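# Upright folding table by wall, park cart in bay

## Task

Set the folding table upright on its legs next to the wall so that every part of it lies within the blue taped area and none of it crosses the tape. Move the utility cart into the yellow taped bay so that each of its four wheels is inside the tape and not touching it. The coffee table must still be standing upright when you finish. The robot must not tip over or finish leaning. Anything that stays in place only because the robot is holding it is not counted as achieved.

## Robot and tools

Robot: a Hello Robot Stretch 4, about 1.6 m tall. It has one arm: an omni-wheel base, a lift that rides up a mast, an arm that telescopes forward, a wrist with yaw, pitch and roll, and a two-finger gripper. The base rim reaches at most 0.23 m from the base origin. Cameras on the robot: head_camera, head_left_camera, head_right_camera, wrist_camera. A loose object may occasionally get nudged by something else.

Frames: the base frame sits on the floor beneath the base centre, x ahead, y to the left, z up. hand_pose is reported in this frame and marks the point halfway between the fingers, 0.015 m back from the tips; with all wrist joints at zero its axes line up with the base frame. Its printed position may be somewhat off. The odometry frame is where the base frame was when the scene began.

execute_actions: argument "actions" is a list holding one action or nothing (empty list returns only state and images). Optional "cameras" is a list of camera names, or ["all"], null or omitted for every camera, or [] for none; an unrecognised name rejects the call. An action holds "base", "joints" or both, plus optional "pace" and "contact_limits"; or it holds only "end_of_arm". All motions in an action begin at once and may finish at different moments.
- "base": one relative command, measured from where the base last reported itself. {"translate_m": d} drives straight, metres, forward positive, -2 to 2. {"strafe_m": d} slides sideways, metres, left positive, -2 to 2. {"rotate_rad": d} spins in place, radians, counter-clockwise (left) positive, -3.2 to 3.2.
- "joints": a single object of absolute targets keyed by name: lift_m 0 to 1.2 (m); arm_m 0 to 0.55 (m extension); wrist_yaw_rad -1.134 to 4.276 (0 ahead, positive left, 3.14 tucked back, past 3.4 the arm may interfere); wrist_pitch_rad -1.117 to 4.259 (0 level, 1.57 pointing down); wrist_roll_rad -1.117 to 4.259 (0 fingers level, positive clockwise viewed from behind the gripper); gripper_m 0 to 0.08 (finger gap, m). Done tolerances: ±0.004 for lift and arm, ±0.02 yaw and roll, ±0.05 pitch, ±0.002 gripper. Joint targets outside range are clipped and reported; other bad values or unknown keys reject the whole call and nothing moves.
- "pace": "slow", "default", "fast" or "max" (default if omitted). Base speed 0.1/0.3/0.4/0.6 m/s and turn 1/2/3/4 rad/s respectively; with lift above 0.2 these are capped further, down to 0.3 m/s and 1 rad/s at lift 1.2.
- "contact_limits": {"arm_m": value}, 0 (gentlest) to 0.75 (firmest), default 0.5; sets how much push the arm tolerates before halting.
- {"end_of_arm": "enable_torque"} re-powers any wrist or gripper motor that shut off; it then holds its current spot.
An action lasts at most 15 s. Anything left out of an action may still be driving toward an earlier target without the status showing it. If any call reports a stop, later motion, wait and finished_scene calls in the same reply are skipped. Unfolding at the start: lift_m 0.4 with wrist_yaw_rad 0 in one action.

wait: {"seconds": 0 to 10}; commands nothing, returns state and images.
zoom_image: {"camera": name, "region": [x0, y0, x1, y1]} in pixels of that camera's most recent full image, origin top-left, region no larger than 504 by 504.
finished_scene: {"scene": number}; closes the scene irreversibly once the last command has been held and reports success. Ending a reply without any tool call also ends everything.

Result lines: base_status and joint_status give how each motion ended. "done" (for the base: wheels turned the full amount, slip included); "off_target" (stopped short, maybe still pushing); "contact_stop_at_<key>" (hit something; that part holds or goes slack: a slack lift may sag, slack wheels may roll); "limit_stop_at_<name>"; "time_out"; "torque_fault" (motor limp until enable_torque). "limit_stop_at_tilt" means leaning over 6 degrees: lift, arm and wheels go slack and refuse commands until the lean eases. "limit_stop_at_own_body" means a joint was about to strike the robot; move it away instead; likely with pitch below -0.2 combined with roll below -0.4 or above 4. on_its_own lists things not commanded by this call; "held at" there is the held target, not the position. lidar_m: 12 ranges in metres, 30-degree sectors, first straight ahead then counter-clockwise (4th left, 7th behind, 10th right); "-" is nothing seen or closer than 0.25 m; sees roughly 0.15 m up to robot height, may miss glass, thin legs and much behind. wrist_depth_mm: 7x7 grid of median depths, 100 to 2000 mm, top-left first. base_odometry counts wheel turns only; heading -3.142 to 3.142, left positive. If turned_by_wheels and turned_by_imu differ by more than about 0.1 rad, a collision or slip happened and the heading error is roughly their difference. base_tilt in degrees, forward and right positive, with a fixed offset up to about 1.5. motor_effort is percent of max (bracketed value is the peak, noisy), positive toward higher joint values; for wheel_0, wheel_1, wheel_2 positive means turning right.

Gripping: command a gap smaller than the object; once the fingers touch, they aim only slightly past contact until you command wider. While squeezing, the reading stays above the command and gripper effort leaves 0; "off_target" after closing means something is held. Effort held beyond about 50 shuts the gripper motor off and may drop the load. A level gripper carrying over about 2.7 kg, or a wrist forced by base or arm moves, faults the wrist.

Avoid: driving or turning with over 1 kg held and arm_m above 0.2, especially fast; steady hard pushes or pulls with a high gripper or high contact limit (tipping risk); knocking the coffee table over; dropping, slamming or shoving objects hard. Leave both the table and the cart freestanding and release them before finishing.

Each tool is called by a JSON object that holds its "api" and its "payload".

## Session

{"api": "execute_actions", "payload": {"actions": []}}

Scene clock: 0.00 s.
base_odometry: x=+0.000 y=+0.000 heading=+0.000 (m, m, rad; odometry frame)
turned_by_wheels: +0.000 (rad since the last result)
turned_by_imu: +0.000 (rad since the last result)
base_tilt: forward=+0.7 right=+1.3 (deg)
lidar_m: 1.12 0.82 0.79 0.84 0.88 0.83 0.86 1.23 1.27 1.28 1.77 1.67
base_status: not commanded
joint_positions: lift_m=+0.208 arm_m=+0.001 wrist_yaw_rad=+3.042 wrist_pitch_rad=-0.005 wrist_roll_rad=-0.017 gripper_m=+0.040
joint_status: not commanded
motor_effort: lift_m=+22 arm_m=-1 wrist_yaw_rad=-1 wrist_pitch_rad=-9 wrist_roll_rad=+0 gripper_m=+0 wheel_0=-1 wheel_1=+0 wheel_2=+1 (%)
hand_pose: x=-0.0315 y=+0.1081 z=+0.3875 quat_wxyz=(+0.050, +0.002, -0.009, +0.999) (m; base frame)
wrist_depth_mm: 140 144 - - - - 820 / 107 142 1098 1025 931 854 809 / 110 141 1078 991 931 842 788 / 132 152 1060 976 904 842 759 / - 1160 1078 960 891 820 778 / 1576 1182 1025 960 878 820 750 / 1078 1160 160 991 831 798 759
pictures: head_camera, head_left_camera, head_right_camera, wrist_camera
Images, in order (width x height): head_camera 420x560, head_left_camera 420x672, head_right_camera 420x672, wrist_camera 616x392.

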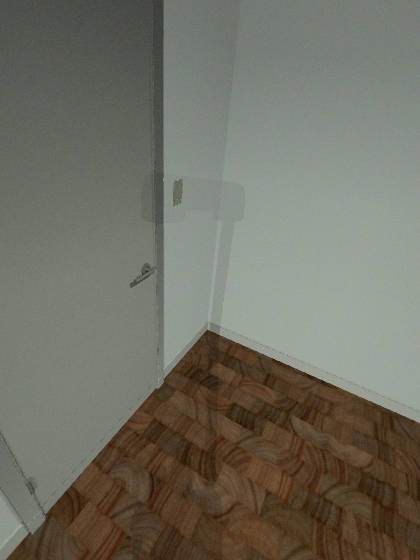

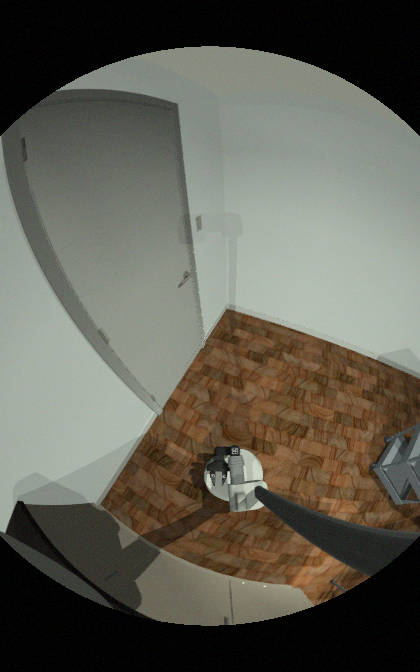

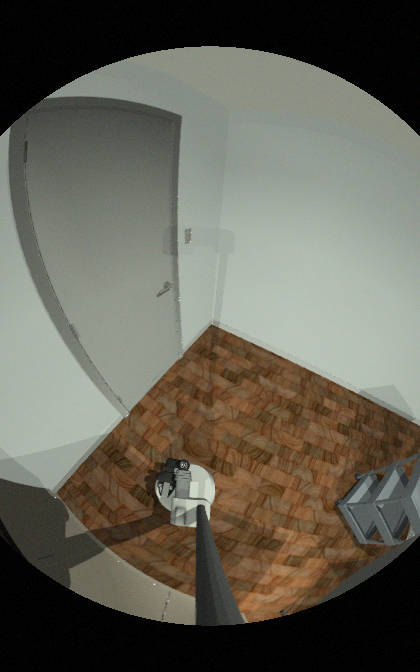

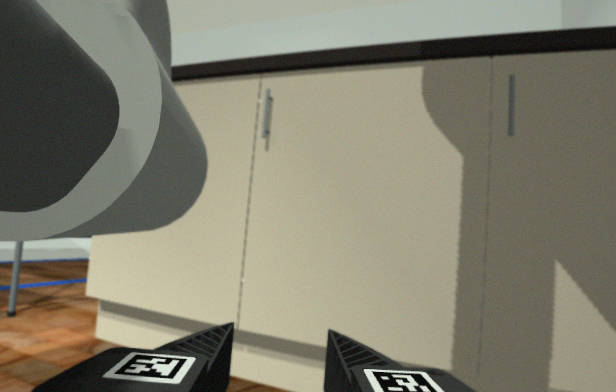

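{"api": "execute_actions", "payload": {"actions": [{"base":{"rotate_rad":-1.57}}]}}

{"api": "execute_actions", "payload": {"actions": [{"base":{"rotate_rad":-0.9}}]}}

Scene clock: 6.20 s.
base_odometry: x=+0.000 y=+0.000 heading=-1.570 (m, m, rad; odometry frame)
turned_by_wheels: -1.570 (rad since the last result)
turned_by_imu: -1.591 (rad since the last result)
base_tilt: forward=+0.7 right=+1.4 (deg)
lidar_m: 1.29 1.77 1.69 1.12 0.82 0.79 0.84 0.88 0.83 0.85 1.19 1.27
base_status: done
joint_positions: lift_m=+0.208 arm_m=+0.001 wrist_yaw_rad=+3.042 wrist_pitch_rad=-0.005 wrist_roll_rad=-0.017 gripper_m=+0.040
joint_status: not commanded
motor_effort: lift_m=+22(22) arm_m=-1(1) wrist_yaw_rad=-1(1) wrist_pitch_rad=-9(9) wrist_roll_rad=+1(1) gripper_m=+0(0) wheel_0=+1(6) wheel_1=+0(9) wheel_2=+0(4) (%)
hand_pose: x=-0.0315 y=+0.1081 z=+0.3875 quat_wxyz=(+0.050, +0.002, -0.009, +0.999) (m; base frame)
wrist_depth_mm: 140 144 1078 991 904 809 750 / 107 142 1060 976 891 798 750 / 111 141 1042 960 878 778 741 / 132 151 1008 931 866 768 723 / 976 1098 1042 946 842 750 723 / 1025 1078 976 917 831 750 707 / 1008 1060 160 866 798 741 699
pictures: head_camera, head_left_camera, head_right_camera, wrist_camera
Images, in order (width x height): head_camera 420x560, head_left_camera 420x672, head_right_camera 420x672, wrist_camera 616x392.

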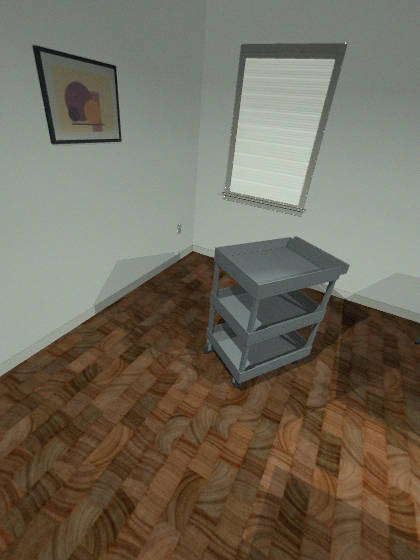

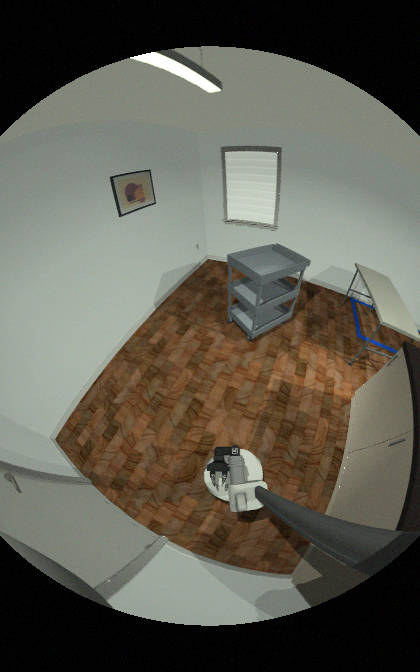

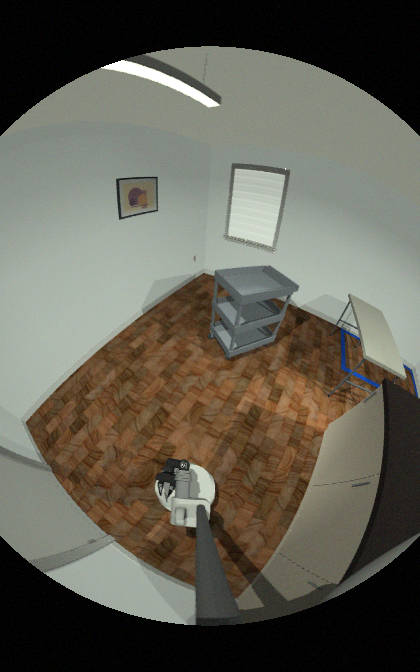

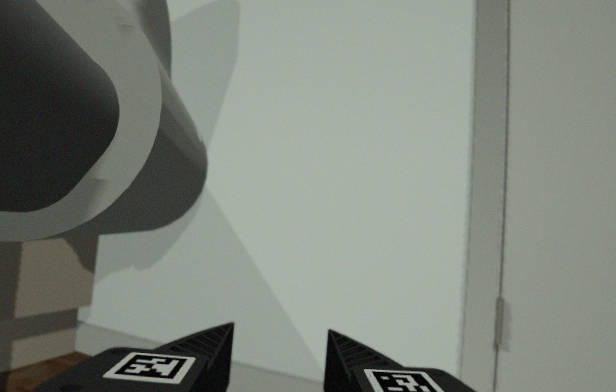

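Scene clock: 7.83 s.
base_odometry: x=+0.000 y=+0.000 heading=-2.470 (m, m, rad; odometry frame)
turned_by_wheels: -0.900 (rad since the last result)
turned_by_imu: -0.912 (rad since the last result)
base_tilt: forward=+0.7 right=+1.4 (deg)
lidar_m: 1.63 1.27 1.55 1.70 1.68 1.01 0.79 0.80 0.88 0.86 0.81 0.93
base_status: done
joint_positions: lift_m=+0.208 arm_m=+0.001 wrist_yaw_rad=+3.042 wrist_pitch_rad=-0.005 wrist_roll_rad=-0.017 gripper_m=+0.040
joint_status: not commanded
motor_effort: lift_m=+22(22) arm_m=-1(1) wrist_yaw_rad=-1(1) wrist_pitch_rad=-9(9) wrist_roll_rad=+0(1) gripper_m=+0(0) wheel_0=+2(5) wheel_1=+0(3) wheel_2=+0(12) (%)
hand_pose: x=-0.0315 y=+0.1081 z=+0.3875 quat_wxyz=(+0.050, +0.002, -0.009, +0.999) (m; base frame)
wrist_depth_mm: 140 144 960 1098 1308 1618 1576 / 107 142 960 1098 1255 1618 1537 / 111 141 960 1118 1308 1576 1499 / 131 151 946 1098 1281 1537 1499 / 778 854 946 1098 1281 1537 1499 / 778 831 931 1078 1229 1499 1464 / 778 820 159 1025 1205 1366 1397
pictures: head_camera, head_left_camera, head_right_camera, wrist_camera
Images, in order (width x height): head_camera 420x560, head_left_camera 420x672, head_right_camera 420x672, wrist_camera 616x392.

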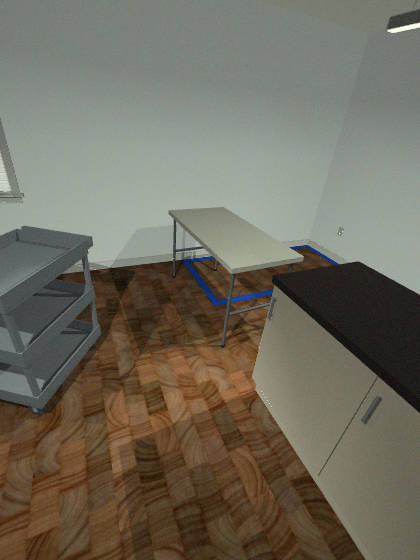

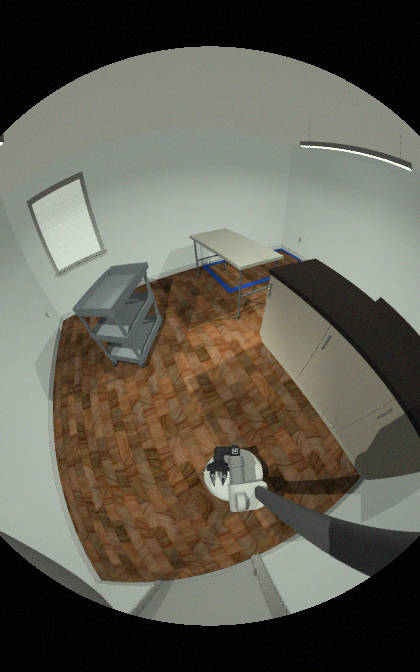

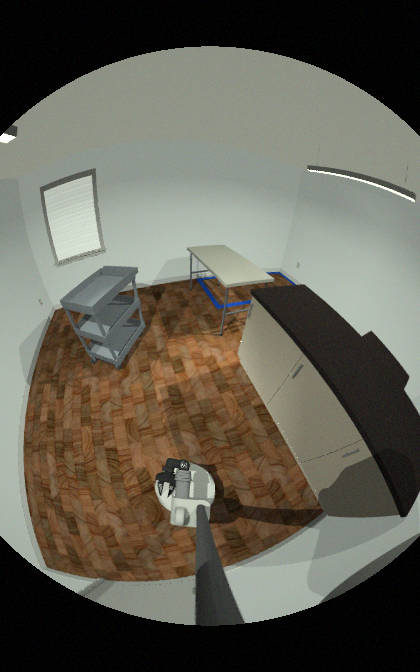

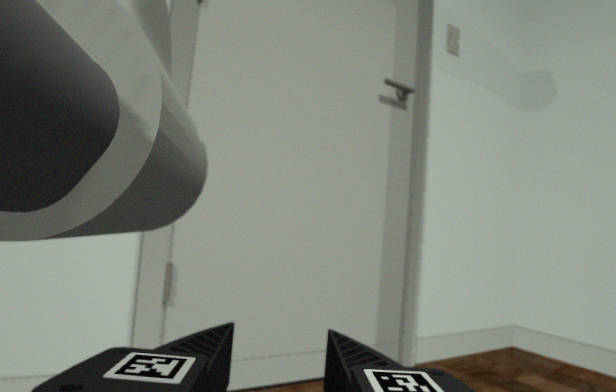

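{"api": "execute_actions", "payload": {"actions": [{"base":{"strafe_m":0.3}}], "cameras": []}}

{"api": "execute_actions", "payload": {"actions": [{"base":{"translate_m":0.8}}], "cameras": []}}

{"api": "execute_actions", "payload": {"actions": [{"base":{"rotate_rad":-0.6}}], "cameras": ["head_camera","head_left_camera","head_right_camera"]}}

Scene clock: 20.03 s.
base_odometry: x=+0.187 y=-0.235 heading=-2.470 (m, m, rad; odometry frame)
turned_by_wheels: +0.000 (rad since the last result)
turned_by_imu: -0.001 (rad since the last result)
base_tilt: forward=+0.7 right=+1.3 (deg)
lidar_m: 1.46 1.10 1.81 1.41 1.40 1.15 0.91 0.89 1.02 1.14 1.11 1.24
base_status: done
joint_positions: lift_m=+0.208 arm_m=+0.001 wrist_yaw_rad=+3.042 wrist_pitch_rad=-0.005 wrist_roll_rad=-0.017 gripper_m=+0.040
joint_status: not commanded
motor_effort: lift_m=+22(22) arm_m=-1(1) wrist_yaw_rad=-1(1) wrist_pitch_rad=-10(10) wrist_roll_rad=+1(1) gripper_m=+1(0) wheel_0=+0(9) wheel_1=-1(7) wheel_2=+0(2) (%)
hand_pose: x=-0.0315 y=+0.1081 z=+0.3875 quat_wxyz=(+0.050, +0.002, -0.009, +0.999) (m; base frame)
wrist_depth_mm: 140 144 1098 1229 1464 1618 1308 / 107 143 1078 1229 1499 1576 1281 / 111 141 1078 1229 1397 1537 1281 / 132 152 1098 1229 1430 1537 1255 / 854 960 1078 1205 1464 1499 1229 / 854 946 1060 1229 1430 1464 1229 / 854 904 160 1118 1308 1308 1205
pictures: none
No camera images: the call's "cameras" was empty. Leave "cameras" out to get every camera's image.

Scene clock: 24.20 s.
base_odometry: x=-0.439 y=-0.733 heading=-2.470 (m, m, rad; odometry frame)
turned_by_wheels: +0.000 (rad since the last result)
turned_by_imu: -0.004 (rad since the last result)
base_tilt: forward=+0.7 right=+1.3 (deg)
lidar_m: 1.28 0.59 0.49 1.75 1.72 1.88 1.66 1.66 1.02 0.81 0.80 0.97
base_status: done
joint_positions: lift_m=+0.208 arm_m=+0.001 wrist_yaw_rad=+3.042 wrist_pitch_rad=-0.005 wrist_roll_rad=-0.017 gripper_m=+0.040
joint_status: not commanded
motor_effort: lift_m=+22(22) arm_m=-1(1) wrist_yaw_rad=+0(1) wrist_pitch_rad=-7(10) wrist_roll_rad=+0(0) gripper_m=+0(0) wheel_0=+0(8) wheel_1=-1(5) wheel_2=+1(6) (%)
hand_pose: x=-0.0315 y=+0.1081 z=+0.3875 quat_wxyz=(+0.050, +0.002, -0.009, +0.999) (m; base frame)
wrist_depth_mm: 140 144 1863 - - 1983 1618 / 107 142 1808 - - 1863 1576 / 111 141 1863 - - 1863 1537 / 131 152 1808 - - 1863 1537 / 1430 1618 1863 - - 1808 1499 / 1397 1576 1708 - - 1756 1499 / 1098 1182 160 1118 1281 1430 1397
pictures: none
No camera images: the call's "cameras" was empty. Leave "cameras" out to get every camera's image.

Scene clock: 25.57 s.
base_odometry: x=-0.439 y=-0.733 heading=-3.070 (m, m, rad; odometry frame)
turned_by_wheels: -0.600 (rad since the last result)
turned_by_imu: -0.608 (rad since the last result)
base_tilt: forward=+0.7 right=+1.3 (deg)
lidar_m: 0.98 1.19 0.61 0.50 0.77 1.72 1.84 1.69 1.66 1.11 0.84 0.79
base_status: done
joint_positions: lift_m=+0.208 arm_m=+0.001 wrist_yaw_rad=+3.042 wrist_pitch_rad=-0.005 wrist_roll_rad=-0.017 gripper_m=+0.040
joint_status: not commanded
motor_effort: lift_m=+22(22) arm_m=-1(1) wrist_yaw_rad=+0(0) wrist_pitch_rad=-9(6) wrist_roll_rad=+1(1) gripper_m=+0(0) wheel_0=+0(9) wheel_1=-1(6) wheel_2=-1(6) (%)
hand_pose: x=-0.0315 y=+0.1081 z=+0.3875 quat_wxyz=(+0.050, +0.002, -0.009, +0.999) (m; base frame)
wrist_depth_mm: 140 144 - - 1863 1661 1576 / 107 142 - - 1808 1618 1499 / 111 141 - 1983 1756 1618 1499 / 131 151 - 1983 1756 1618 1464 / 1661 - - 1863 1661 1537 1430 / 1618 1756 1863 1808 1708 1537 1430 / 1078 1205 159 1138 1308 1397 1397
pictures: head_camera, head_left_camera, head_right_camera
Images, in order (width x height): head_camera 420x560, head_left_camera 420x672, head_right_camera 420x672.

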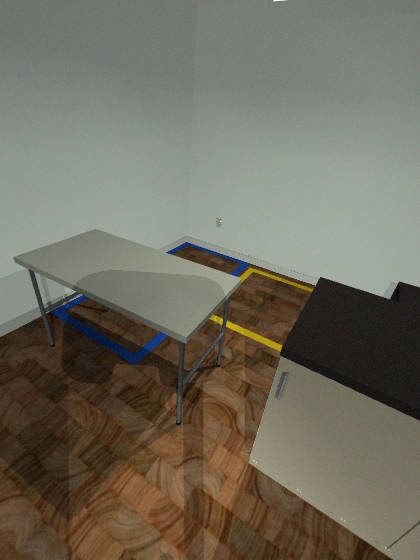

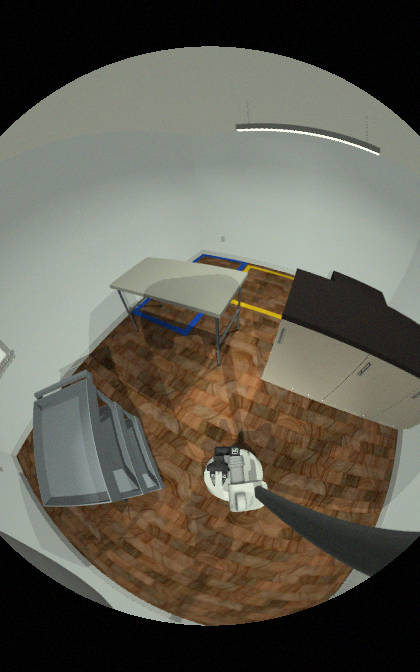

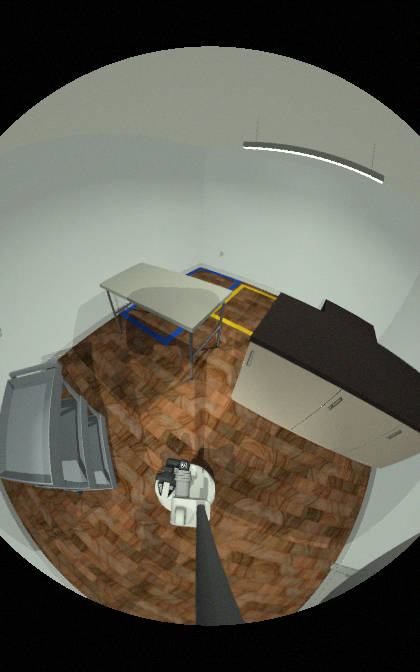

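{"api": "execute_actions", "payload": {"actions": [{"base":{"rotate_rad":-0.5}}], "cameras": []}}

{"api": "execute_actions", "payload": {"actions": [{"base":{"translate_m":0.3}}], "cameras": []}}

{"api": "execute_actions", "payload": {"actions": [{"base":{"strafe_m":0.4}}], "cameras": ["head_camera","head_left_camera"]}}

Scene clock: 42.53 s.
base_odometry: x=-0.439 y=-0.733 heading=+2.713 (m, m, rad; odometry frame)
turned_by_wheels: -0.500 (rad since the last result)
turned_by_imu: -0.507 (rad since the last result)
base_tilt: forward=+0.7 right=+1.3 (deg)
lidar_m: 0.79 0.97 1.19 0.62 0.50 0.92 1.72 1.82 1.67 1.65 1.07 0.81
base_status: done
joint_positions: lift_m=+0.208 arm_m=+0.001 wrist_yaw_rad=+3.042 wrist_pitch_rad=-0.005 wrist_roll_rad=-0.017 gripper_m=+0.040
joint_status: not commanded
motor_effort: lift_m=+22(22) arm_m=-1(1) wrist_yaw_rad=+0(2) wrist_pitch_rad=-9(9) wrist_roll_rad=+1(1) gripper_m=+0(0) wheel_0=+1(7) wheel_1=+1(4) wheel_2=+0(4) (%)
hand_pose: x=-0.0315 y=+0.1081 z=+0.3875 quat_wxyz=(+0.050, +0.002, -0.009, +0.999) (m; base frame)
wrist_depth_mm: 140 144 1863 1863 1921 1921 574 / 107 142 1808 1863 1921 1983 759 / 110 141 1756 1863 1921 1983 1983 / 132 151 1808 1863 1808 1863 442 / 1708 1708 1756 1808 1808 1863 1921 / 1576 1661 1708 1863 1808 1863 1921 / 1078 1160 160 1118 1308 1205 809
pictures: none
No camera images: the call's "cameras" was empty. Leave "cameras" out to get every camera's image.

Scene clock: 45.00 s.
base_odometry: x=-0.712 y=-0.608 heading=+2.713 (m, m, rad; odometry frame)
turned_by_wheels: +0.000 (rad since the last result)
turned_by_imu: -0.001 (rad since the last result)
base_tilt: forward=+0.7 right=+1.3 (deg)
lidar_m: 0.49 0.72 0.77 0.94 0.73 0.72 2.03 2.15 1.72 1.58 0.69 0.51
base_status: done
joint_positions: lift_m=+0.208 arm_m=+0.001 wrist_yaw_rad=+3.042 wrist_pitch_rad=-0.005 wrist_roll_rad=-0.017 gripper_m=+0.040
joint_status: not commanded
motor_effort: lift_m=+22(22) arm_m=-1(1) wrist_yaw_rad=-1(1) wrist_pitch_rad=-8(7) wrist_roll_rad=+1(1) gripper_m=+0(1) wheel_0=+1(8) wheel_1=-1(7) wheel_2=+2(7) (%)
hand_pose: x=-0.0315 y=+0.1081 z=+0.3875 quat_wxyz=(+0.050, +0.002, -0.009, +0.999) (m; base frame)
wrist_depth_mm: 140 145 - - - 741 661 / 107 142 - - - 820 759 / 111 141 - - - - - / 131 151 - - - 723 654 / - - - - - - - / 1618 1708 1863 - - - - / 1078 1205 160 1118 715 931 931
pictures: none
No camera images: the call's "cameras" was empty. Leave "cameras" out to get every camera's image.

Scene clock: 47.67 s.
base_odometry: x=-0.879 y=-0.972 heading=+2.713 (m, m, rad; odometry frame)
turned_by_wheels: +0.000 (rad since the last result)
turned_by_imu: -0.001 (rad since the last result)
base_tilt: forward=+0.7 right=+1.4 (deg)
lidar_m: 0.54 0.57 0.79 1.66 0.46 0.47 0.53 2.12 2.10 1.70 0.73 0.59
base_status: done
joint_positions: lift_m=+0.208 arm_m=+0.001 wrist_yaw_rad=+3.042 wrist_pitch_rad=-0.005 wrist_roll_rad=-0.017 gripper_m=+0.040
joint_status: not commanded
motor_effort: lift_m=+22(22) arm_m=-1(1) wrist_yaw_rad=-1(1) wrist_pitch_rad=-9(8) wrist_roll_rad=+0(0) gripper_m=+0(0) wheel_0=+1(8) wheel_1=-1(5) wheel_2=+1(3) (%)
hand_pose: x=-0.0315 y=+0.1081 z=+0.3875 quat_wxyz=(+0.050, +0.002, -0.009, +0.999) (m; base frame)
wrist_depth_mm: 140 144 732 661 609 591 564 / 107 142 - 891 842 809 715 / 111 141 - - - - 634 / 132 151 676 597 535 469 439 / 1921 - - - - - 732 / 1618 1756 1708 - - - 1255 / 1098 1205 159 585 854 831 778
pictures: head_camera, head_left_camera
Images, in order (width x height): head_camera 420x560, head_left_camera 420x672.

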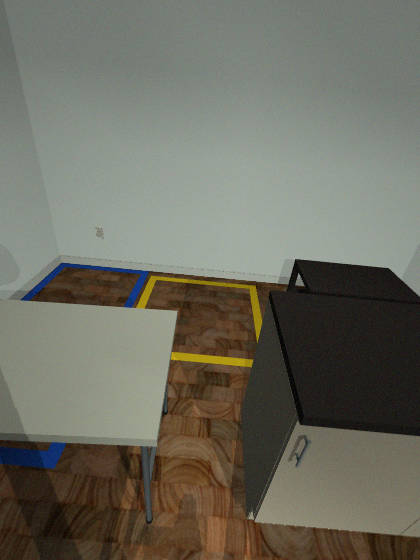

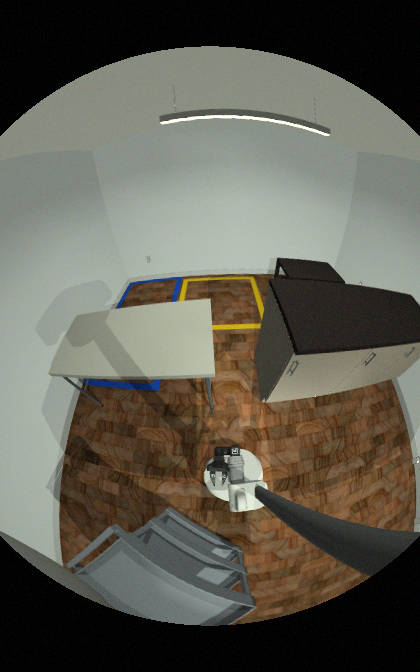

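{"api": "execute_actions", "payload": {"actions": [{"base":{"strafe_m":0.1}}], "cameras": []}}

{"api": "execute_actions", "payload": {"actions": [{"base":{"translate_m":0.5},"pace":"slow"}], "cameras": ["head_camera","head_left_camera"]}}

Scene clock: 56.60 s.
base_odometry: x=-0.920 y=-1.063 heading=+2.713 (m, m, rad; odometry frame)
turned_by_wheels: +0.000 (rad since the last result)
turned_by_imu: -0.001 (rad since the last result)
base_tilt: forward=+0.7 right=+1.3 (deg)
lidar_m: 0.52 0.57 0.78 1.56 0.41 0.40 0.46 2.10 2.22 1.70 0.72 0.65
base_status: done
joint_positions: lift_m=+0.208 arm_m=+0.001 wrist_yaw_rad=+3.042 wrist_pitch_rad=-0.005 wrist_roll_rad=-0.017 gripper_m=+0.040
joint_status: not commanded
motor_effort: lift_m=+22(22) arm_m=-1(1) wrist_yaw_rad=-1(1) wrist_pitch_rad=-7(9) wrist_roll_rad=+1(1) gripper_m=+0(0) wheel_0=-2(12) wheel_1=+0(11) wheel_2=+1(3) (%)
hand_pose: x=-0.0315 y=+0.1081 z=+0.3875 quat_wxyz=(+0.050, +0.002, -0.009, +0.999) (m; base frame)
wrist_depth_mm: 140 144 683 634 609 591 1921 / 107 142 - 891 842 759 1983 / 111 141 - - - - 1921 / 131 151 597 530 469 433 1863 / 1983 - - - - 778 1863 / 1576 1618 1921 1078 - 1863 1863 / 1078 654 159 750 842 809 1464
pictures: none
No camera images: the call's "cameras" was empty. Leave "cameras" out to get every camera's image.

Scene clock: 62.90 s.
base_odometry: x=-1.375 y=-0.856 heading=+2.713 (m, m, rad; odometry frame)
turned_by_wheels: +0.000 (rad since the last result)
turned_by_imu: -0.003 (rad since the last result)
base_tilt: forward=+0.7 right=+1.3 (deg)
lidar_m: 0.25 0.25 0.25 0.53 1.62 0.83 0.92 2.66 2.27 0.38 0.43 0.61
base_status: done
joint_positions: lift_m=+0.208 arm_m=+0.001 wrist_yaw_rad=+3.042 wrist_pitch_rad=-0.005 wrist_roll_rad=-0.017 gripper_m=+0.040
joint_status: not commanded
motor_effort: lift_m=+22(22) arm_m=-1(1) wrist_yaw_rad=+0(1) wrist_pitch_rad=-9(8) wrist_roll_rad=+1(1) gripper_m=-1(0) wheel_0=+3(7) wheel_1=+4(4) wheel_2=-5(8) (%)
hand_pose: x=-0.0315 y=+0.1081 z=+0.3875 quat_wxyz=(+0.050, +0.002, -0.009, +0.999) (m; base frame)
wrist_depth_mm: 140 144 - - - - - / 107 143 - 1042 1008 - 1921 / 110 142 1366 1430 1336 - 1921 / 132 151 1182 1025 - - 1808 / - - - - - - 1808 / 1537 1756 1138 1397 1308 - 1808 / 1098 1205 160 1025 917 1397 1464
pictures: head_camera, head_left_camera
Images, in order (width x height): head_camera 420x560, head_left_camera 420x672.

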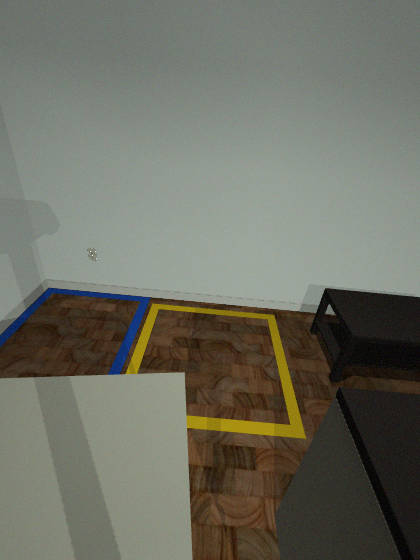

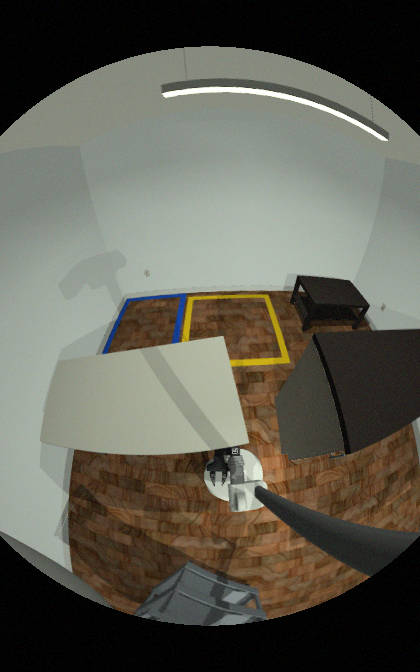

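{"api": "execute_actions", "payload": {"actions": [{"base":{"translate_m":0.4},"pace":"slow"}], "cameras": ["head_left_camera","head_right_camera"]}}

Scene clock: 71.80 s.
base_odometry: x=-1.739 y=-0.690 heading=+2.714 (m, m, rad; odometry frame)
turned_by_wheels: +0.000 (rad since the last result)
turned_by_imu: -0.003 (rad since the last result)
base_tilt: forward=+0.7 right=+1.3 (deg)
lidar_m: 0.25 0.25 0.25 0.27 1.61 1.18 1.23 2.98 0.42 0.41 0.44 1.48
base_status: done
joint_positions: lift_m=+0.208 arm_m=+0.001 wrist_yaw_rad=+3.042 wrist_pitch_rad=-0.005 wrist_roll_rad=-0.017 gripper_m=+0.040
joint_status: not commanded
motor_effort: lift_m=+22(22) arm_m=-1(1) wrist_yaw_rad=-1(2) wrist_pitch_rad=-8(10) wrist_roll_rad=+1(1) gripper_m=+0(0) wheel_0=+5(7) wheel_1=+2(6) wheel_2=-3(11) (%)
hand_pose: x=-0.0315 y=+0.1081 z=+0.3875 quat_wxyz=(+0.050, +0.002, -0.009, +0.999) (m; base frame)
wrist_depth_mm: 140 144 - - - - 1983 / 107 142 - - - - 1863 / 111 141 1537 1464 - - 1863 / 132 151 1576 1983 - - 1808 / - - - - - - 1808 / 1576 1661 1537 1397 - - 1756 / 1118 1205 160 1118 1336 1397 1464
pictures: head_left_camera, head_right_camera
Images, in order (width x height): head_left_camera 420x672, head_right_camera 420x672.

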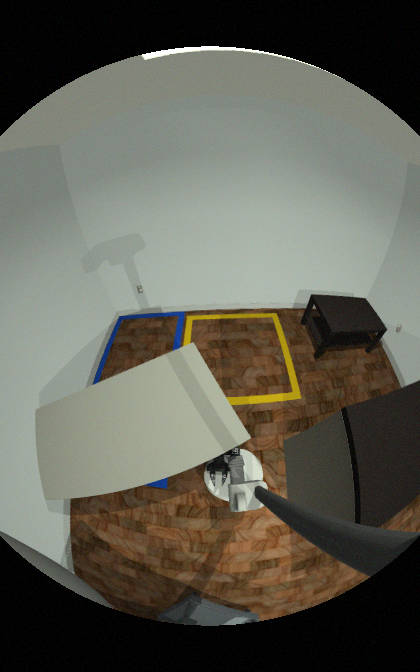

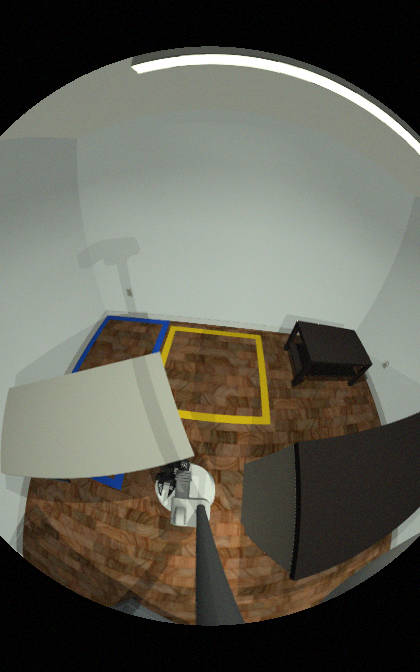

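Rotating as intended.

{"api": "execute_actions", "payload": {"actions": [{"base":{"translate_m":0.5},"pace":"slow"}], "cameras": ["head_left_camera","head_right_camera"]}}

Scene clock: 80.97 s.
base_odometry: x=-2.193 y=-0.483 heading=+2.714 (m, m, rad; odometry frame)
turned_by_wheels: +0.000 (rad since the last result)
turned_by_imu: -0.003 (rad since the last result)
base_tilt: forward=+0.7 right=+1.3 (deg)
lidar_m: 0.25 0.25 0.25 0.25 0.25 1.95 1.68 0.60 0.53 1.32 1.11 1.37
base_status: done
joint_positions: lift_m=+0.208 arm_m=+0.001 wrist_yaw_rad=+3.042 wrist_pitch_rad=-0.005 wrist_roll_rad=-0.017 gripper_m=+0.040
joint_status: not commanded
motor_effort: lift_m=+22(22) arm_m=-1(1) wrist_yaw_rad=-1(1) wrist_pitch_rad=-9(8) wrist_roll_rad=-1(1) gripper_m=+0(0) wheel_0=+7(11) wheel_1=+1(4) wheel_2=-4(8) (%)
hand_pose: x=-0.0315 y=+0.1081 z=+0.3875 quat_wxyz=(+0.050, +0.002, -0.009, +0.999) (m; base frame)
wrist_depth_mm: 140 144 - - - - 459 / 107 143 - - - - 621 / 110 141 - - - - 1808 / 132 152 - - - - 1708 / - - - - - - 1708 / 1430 1808 1921 1808 - - 1708 / 1078 1205 160 1118 1308 1397 1366
pictures: head_left_camera, head_right_camera
Images, in order (width x height): head_left_camera 420x672, head_right_camera 420x672.

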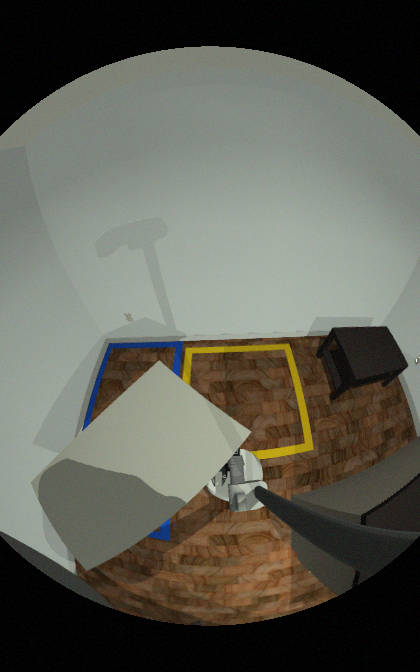

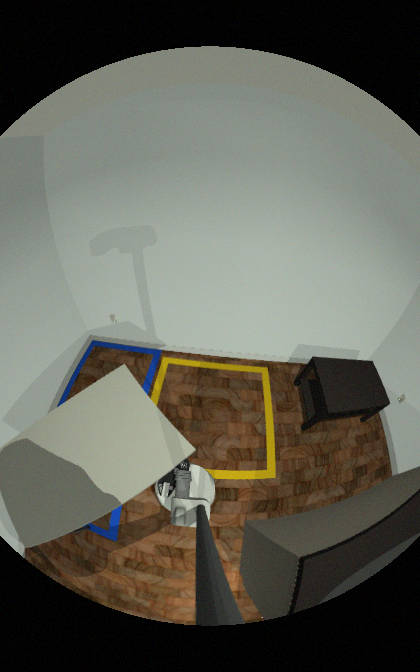

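{"api": "execute_actions", "payload": {"actions": [{"base":{"translate_m":0.25},"pace":"slow"}], "cameras": []}}

{"api": "execute_actions", "payload": {"actions": [{"base":{"strafe_m":0.3},"pace":"slow"}], "cameras": ["head_left_camera","head_right_camera"]}}

Scene clock: 90.50 s.
base_odometry: x=-2.421 y=-0.379 heading=+2.715 (m, m, rad; odometry frame)
turned_by_wheels: +0.000 (rad since the last result)
turned_by_imu: -0.001 (rad since the last result)
base_tilt: forward=+0.7 right=+1.4 (deg)
lidar_m: 0.25 0.25 0.25 0.25 0.25 0.44 1.94 0.69 0.79 1.05 1.06 1.13
base_status: done
joint_positions: lift_m=+0.208 arm_m=+0.001 wrist_yaw_rad=+3.042 wrist_pitch_rad=-0.005 wrist_roll_rad=-0.017 gripper_m=+0.040
joint_status: not commanded
motor_effort: lift_m=+22(22) arm_m=-1(1) wrist_yaw_rad=-1(0) wrist_pitch_rad=-8(11) wrist_roll_rad=+0(0) gripper_m=+0(0) wheel_0=+7(11) wheel_1=+3(7) wheel_2=-4(8) (%)
hand_pose: x=-0.0315 y=+0.1081 z=+0.3875 quat_wxyz=(+0.050, +0.002, -0.009, +0.999) (m; base frame)
wrist_depth_mm: 140 144 - - - 466 449 / 107 142 - - - 627 585 / 110 141 - - - - 1661 / 131 151 - - - - 1808 / 931 - - - - - 1756 / 991 1808 1921 - - - 1708 / 960 1205 160 1118 1308 1336 1464
pictures: none
No camera images: the call's "cameras" was empty. Leave "cameras" out to get every camera's image.

Scene clock: 94.67 s.
base_odometry: x=-2.545 y=-0.652 heading=+2.715 (m, m, rad; odometry frame)
turned_by_wheels: +0.000 (rad since the last result)
turned_by_imu: -0.001 (rad since the last result)
base_tilt: forward=+0.7 right=+1.3 (deg)
lidar_m: 0.25 0.25 0.25 0.25 0.25 0.25 0.25 1.03 0.89 1.34 0.25 0.25
base_status: done
joint_positions: lift_m=+0.208 arm_m=+0.001 wrist_yaw_rad=+3.042 wrist_pitch_rad=-0.005 wrist_roll_rad=-0.017 gripper_m=+0.040
joint_status: not commanded
motor_effort: lift_m=+22(22) arm_m=-1(1) wrist_yaw_rad=-1(1) wrist_pitch_rad=-8(9) wrist_roll_rad=+1(1) gripper_m=+0(0) wheel_0=-4(7) wheel_1=+6(10) wheel_2=-1(2) (%)
hand_pose: x=-0.0315 y=+0.1081 z=+0.3875 quat_wxyz=(+0.050, +0.002, -0.009, +0.999) (m; base frame)
wrist_depth_mm: 140 144 - 496 473 462 455 / 107 143 - - 654 615 591 / 110 141 - - - 1921 1336 / 132 152 - - - 1983 1397 / - - - - - 1921 1366 / 1576 1708 1808 - 1983 1756 1281 / 1078 1160 160 1118 1042 1464 1308
pictures: head_left_camera, head_right_camera
Images, in order (width x height): head_left_camera 420x672, head_right_camera 420x672.

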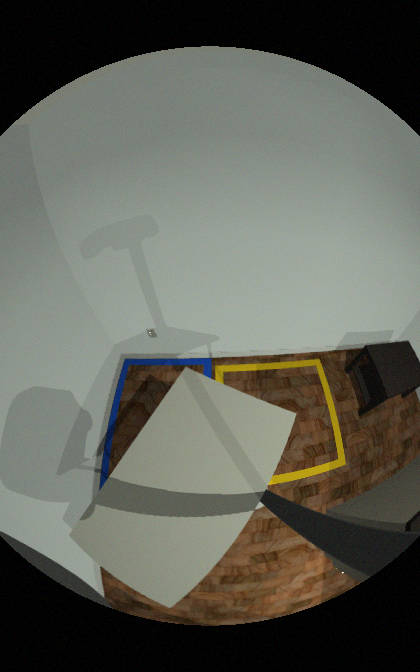

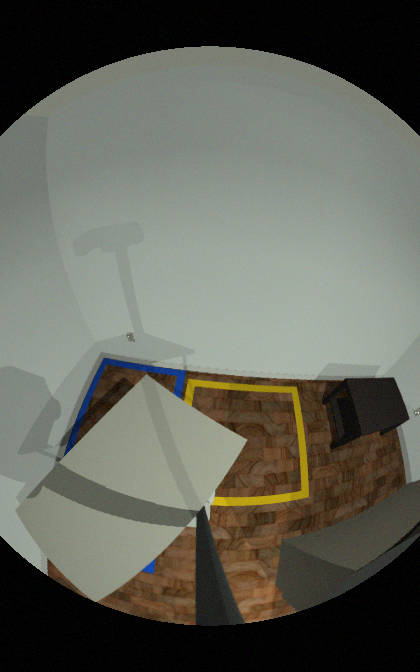

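{"api": "execute_actions", "payload": {"actions": [{"base":{"strafe_m":0.3},"pace":"slow"}], "cameras": ["head_left_camera","head_right_camera"]}}

Scene clock: 103.20 s.
base_odometry: x=-2.669 y=-0.925 heading=+2.715 (m, m, rad; odometry frame)
turned_by_wheels: +0.000 (rad since the last result)
turned_by_imu: -0.001 (rad since the last result)
base_tilt: forward=+0.7 right=+1.3 (deg)
lidar_m: 0.25 0.25 0.25 0.25 0.25 0.25 0.25 1.44 1.17 1.62 0.25 0.25
base_status: done
joint_positions: lift_m=+0.208 arm_m=+0.001 wrist_yaw_rad=+3.042 wrist_pitch_rad=-0.005 wrist_roll_rad=-0.017 gripper_m=+0.040
joint_status: not commanded
motor_effort: lift_m=+22(22) arm_m=-1(1) wrist_yaw_rad=+0(0) wrist_pitch_rad=-11(10) wrist_roll_rad=+1(0) gripper_m=+0(0) wheel_0=-4(8) wheel_1=+6(16) wheel_2=-1(2) (%)
hand_pose: x=-0.0315 y=+0.1081 z=+0.3875 quat_wxyz=(+0.050, +0.002, -0.009, +0.999) (m; base frame)
wrist_depth_mm: 140 144 - 492 477 462 452 / 107 143 - - 647 615 585 / 110 141 - - - 1464 1042 / 132 151 - - - 1397 1008 / - - - - - 1397 1008 / 1576 1708 1921 - 1756 1308 931 / 1060 1160 160 1138 1308 1229 960
pictures: head_left_camera, head_right_camera
Images, in order (width x height): head_left_camera 420x672, head_right_camera 420x672.

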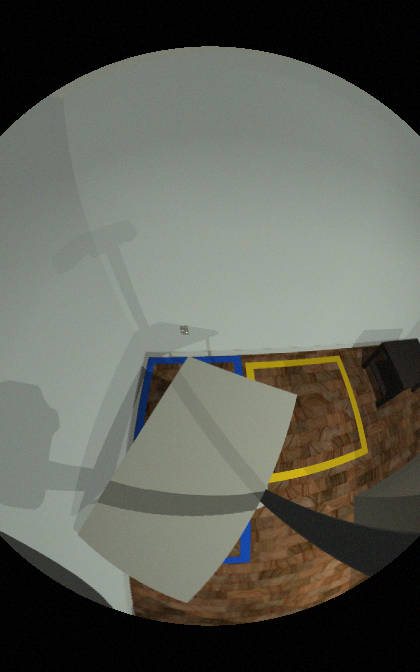

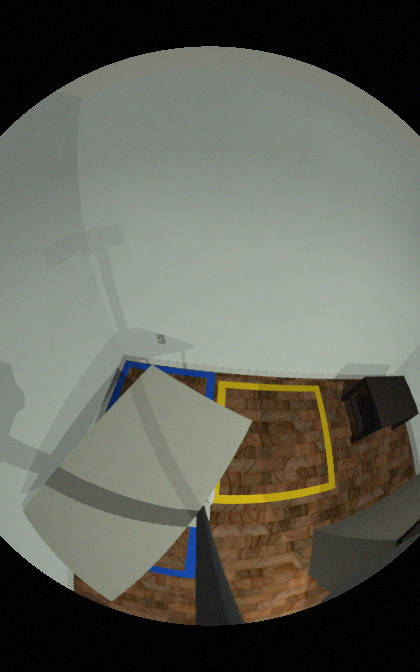

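{"api": "execute_actions", "payload": {"actions": [{"base":{"translate_m":0.3},"pace":"slow"}], "cameras": []}}

{"api": "execute_actions", "payload": {"actions": [{"base":{"strafe_m":0.15},"pace":"slow"}], "cameras": ["head_left_camera","head_right_camera"]}}

Scene clock: 113.30 s.
base_odometry: x=-2.942 y=-0.801 heading=+2.715 (m, m, rad; odometry frame)
turned_by_wheels: +0.000 (rad since the last result)
turned_by_imu: -0.003 (rad since the last result)
base_tilt: forward=+0.7 right=+1.3 (deg)
lidar_m: 0.25 0.25 0.25 0.25 0.25 0.25 0.25 1.44 1.37 1.62 1.18 0.25
base_status: done
joint_positions: lift_m=+0.208 arm_m=+0.001 wrist_yaw_rad=+3.042 wrist_pitch_rad=-0.005 wrist_roll_rad=-0.017 gripper_m=+0.040
joint_status: not commanded
motor_effort: lift_m=+22(22) arm_m=-1(1) wrist_yaw_rad=-1(1) wrist_pitch_rad=-7(9) wrist_roll_rad=+0(0) gripper_m=+0(0) wheel_0=+5(7) wheel_1=+2(4) wheel_2=-4(9) (%)
hand_pose: x=-0.0315 y=+0.1081 z=+0.3875 quat_wxyz=(+0.050, +0.002, -0.009, +0.999) (m; base frame)
wrist_depth_mm: 140 144 - 496 473 459 452 / 106 143 - 732 654 621 580 / 110 141 - - - 1160 842 / 132 151 - - - 1366 946 / - - - - - 1336 931 / 1618 1808 1983 - 1808 1229 891 / 1098 1182 160 1118 1281 1229 891
pictures: none
No camera images: the call's "cameras" was empty. Leave "cameras" out to get every camera's image.

Scene clock: 115.93 s.
base_odometry: x=-3.004 y=-0.937 heading=+2.715 (m, m, rad; odometry frame)
turned_by_wheels: +0.000 (rad since the last result)
turned_by_imu: -0.001 (rad since the last result)
base_tilt: forward=+0.7 right=+1.3 (deg)
lidar_m: 0.25 0.25 0.25 0.25 0.25 0.25 0.25 1.69 1.44 1.77 1.16 0.25
base_status: done
joint_positions: lift_m=+0.208 arm_m=+0.001 wrist_yaw_rad=+3.042 wrist_pitch_rad=-0.005 wrist_roll_rad=-0.017 gripper_m=+0.040
joint_status: not commanded
motor_effort: lift_m=+22(22) arm_m=-1(1) wrist_yaw_rad=-1(1) wrist_pitch_rad=-7(8) wrist_roll_rad=+1(1) gripper_m=+0(0) wheel_0=-6(10) wheel_1=+4(9) wheel_2=-1(3) (%)
hand_pose: x=-0.0315 y=+0.1081 z=+0.3875 quat_wxyz=(+0.050, +0.002, -0.009, +0.999) (m; base frame)
wrist_depth_mm: 140 144 564 492 473 462 452 / 107 142 - 699 654 615 597 / 110 141 - - 1618 904 778 / 132 151 - - 1863 1098 798 / - - - - 1808 1078 768 / 1618 1708 1921 1863 1618 960 759 / 1078 1182 159 1060 1281 991 759
pictures: head_left_camera, head_right_camera
Images, in order (width x height): head_left_camera 420x672, head_right_camera 420x672.

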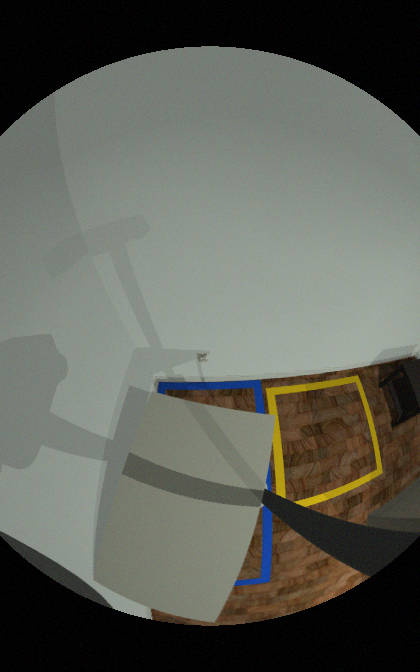

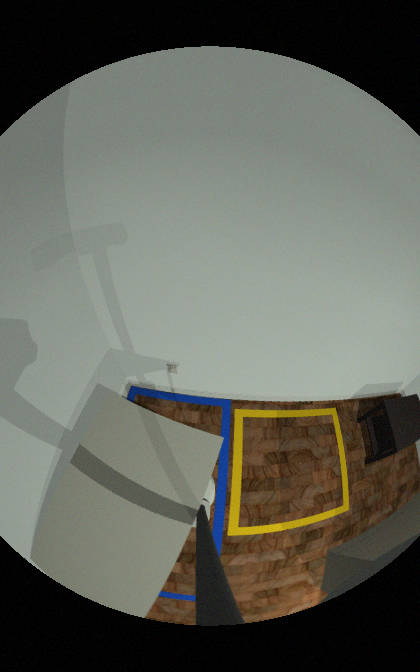

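{"api": "execute_actions", "payload": {"actions": [{"base":{"strafe_m":0.1},"pace":"slow"}], "cameras": []}}

{"api": "execute_actions", "payload": {"actions": [{"base":{"strafe_m":-0.55}}], "cameras": []}}

{"api": "execute_actions", "payload": {"actions": [{"base":{"rotate_rad":1.3}}], "cameras": ["head_camera","head_left_camera","head_right_camera"]}}

Scene clock: 123.27 s.
base_odometry: x=-3.045 y=-1.028 heading=+2.715 (m, m, rad; odometry frame)
turned_by_wheels: +0.000 (rad since the last result)
turned_by_imu: +0.000 (rad since the last result)
base_tilt: forward=+0.7 right=+1.3 (deg)
lidar_m: 0.25 0.25 0.25 0.25 0.25 0.25 0.25 1.83 1.56 1.86 1.17 0.25
base_status: done
joint_positions: lift_m=+0.208 arm_m=+0.001 wrist_yaw_rad=+3.042 wrist_pitch_rad=-0.005 wrist_roll_rad=-0.017 gripper_m=+0.040
joint_status: not commanded
motor_effort: lift_m=+22(22) arm_m=-1(1) wrist_yaw_rad=-1(1) wrist_pitch_rad=-9(8) wrist_roll_rad=+1(1) gripper_m=+0(0) wheel_0=-6(12) wheel_1=+6(10) wheel_2=+0(2) (%)
hand_pose: x=-0.0315 y=+0.1081 z=+0.3875 quat_wxyz=(+0.050, +0.002, -0.009, +0.999) (m; base frame)
wrist_depth_mm: 140 144 512 488 477 459 449 / 107 142 842 683 647 615 585 / 110 141 - - 1366 878 691 / 132 151 - - 1576 891 661 / - - - - 1576 878 640 / 1537 1708 1921 1863 1336 866 634 / 1098 1182 160 1118 1098 854 621
pictures: none
No camera images: the call's "cameras" was empty. Leave "cameras" out to get every camera's image.

Scene clock: 126.43 s.
base_odometry: x=-2.817 y=-0.527 heading=+2.715 (m, m, rad; odometry frame)
turned_by_wheels: +0.000 (rad since the last result)
turned_by_imu: +0.000 (rad since the last result)
base_tilt: forward=+0.7 right=+1.4 (deg)
lidar_m: 0.80 0.88 0.46 0.44 0.50 0.79 2.25 1.12 1.19 1.31 1.12 0.84
base_status: done
joint_positions: lift_m=+0.208 arm_m=+0.001 wrist_yaw_rad=+3.042 wrist_pitch_rad=-0.005 wrist_roll_rad=-0.017 gripper_m=+0.040
joint_status: not commanded
motor_effort: lift_m=+22(22) arm_m=-1(1) wrist_yaw_rad=+0(1) wrist_pitch_rad=-8(9) wrist_roll_rad=+1(0) gripper_m=+0(0) wheel_0=+0(8) wheel_1=+0(10) wheel_2=+0(2) (%)
hand_pose: x=-0.0315 y=+0.1081 z=+0.3875 quat_wxyz=(+0.050, +0.002, -0.009, +0.999) (m; base frame)
wrist_depth_mm: 140 144 - - - - 1464 / 107 143 - - - - 615 / 111 141 - - - 960 904 / 131 151 - - - 1808 1336 / - - - - - 1863 1366 / 1499 1708 1921 - - 1661 1336 / 1098 1205 160 1118 1281 1366 1255
pictures: none
No camera images: the call's "cameras" was empty. Leave "cameras" out to get every camera's image.

Scene clock: 128.33 s.
base_odometry: x=-2.817 y=-0.527 heading=-2.268 (m, m, rad; odometry frame)
turned_by_wheels: +1.300 (rad since the last result)
turned_by_imu: +1.316 (rad since the last result)
base_tilt: forward=+0.7 right=+1.3 (deg)
lidar_m: 0.45 0.46 0.57 2.20 1.45 1.13 1.33 1.32 0.93 0.80 0.82 0.47
base_status: done
joint_positions: lift_m=+0.208 arm_m=+0.001 wrist_yaw_rad=+3.042 wrist_pitch_rad=-0.005 wrist_roll_rad=-0.017 gripper_m=+0.040
joint_status: not commanded
motor_effort: lift_m=+22(22) arm_m=-1(1) wrist_yaw_rad=-1(1) wrist_pitch_rad=-8(10) wrist_roll_rad=+2(1) gripper_m=+0(0) wheel_0=-1(8) wheel_1=+0(4) wheel_2=+1(7) (%)
hand_pose: x=-0.0315 y=+0.1081 z=+0.3875 quat_wxyz=(+0.050, +0.002, -0.009, +0.999) (m; base frame)
wrist_depth_mm: 140 144 - - - - - / 107 142 - - - - - / 111 141 - - 1336 1160 1336 / 131 152 - - 1336 1205 - / 1921 - - - 1281 1160 - / 1366 1499 1863 1808 1229 1160 1661 / 1078 1229 160 1118 1078 1138 1255
pictures: head_camera, head_left_camera, head_right_camera
Images, in order (width x height): head_camera 420x560, head_left_camera 420x672, head_right_camera 420x672.

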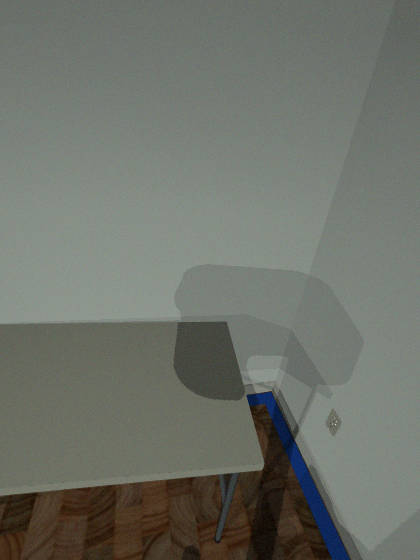

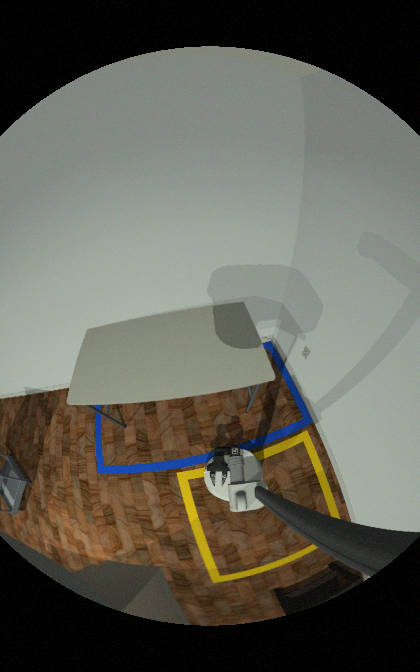

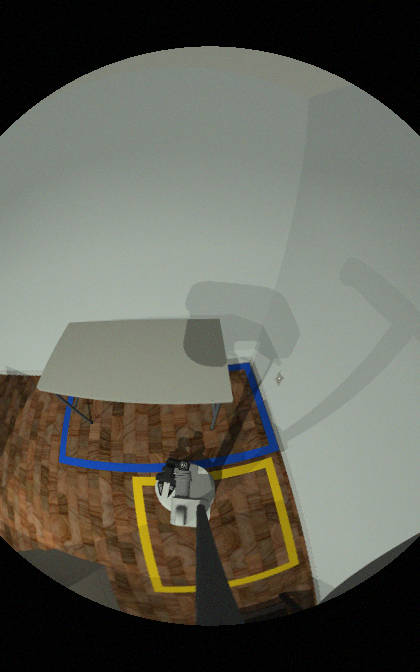

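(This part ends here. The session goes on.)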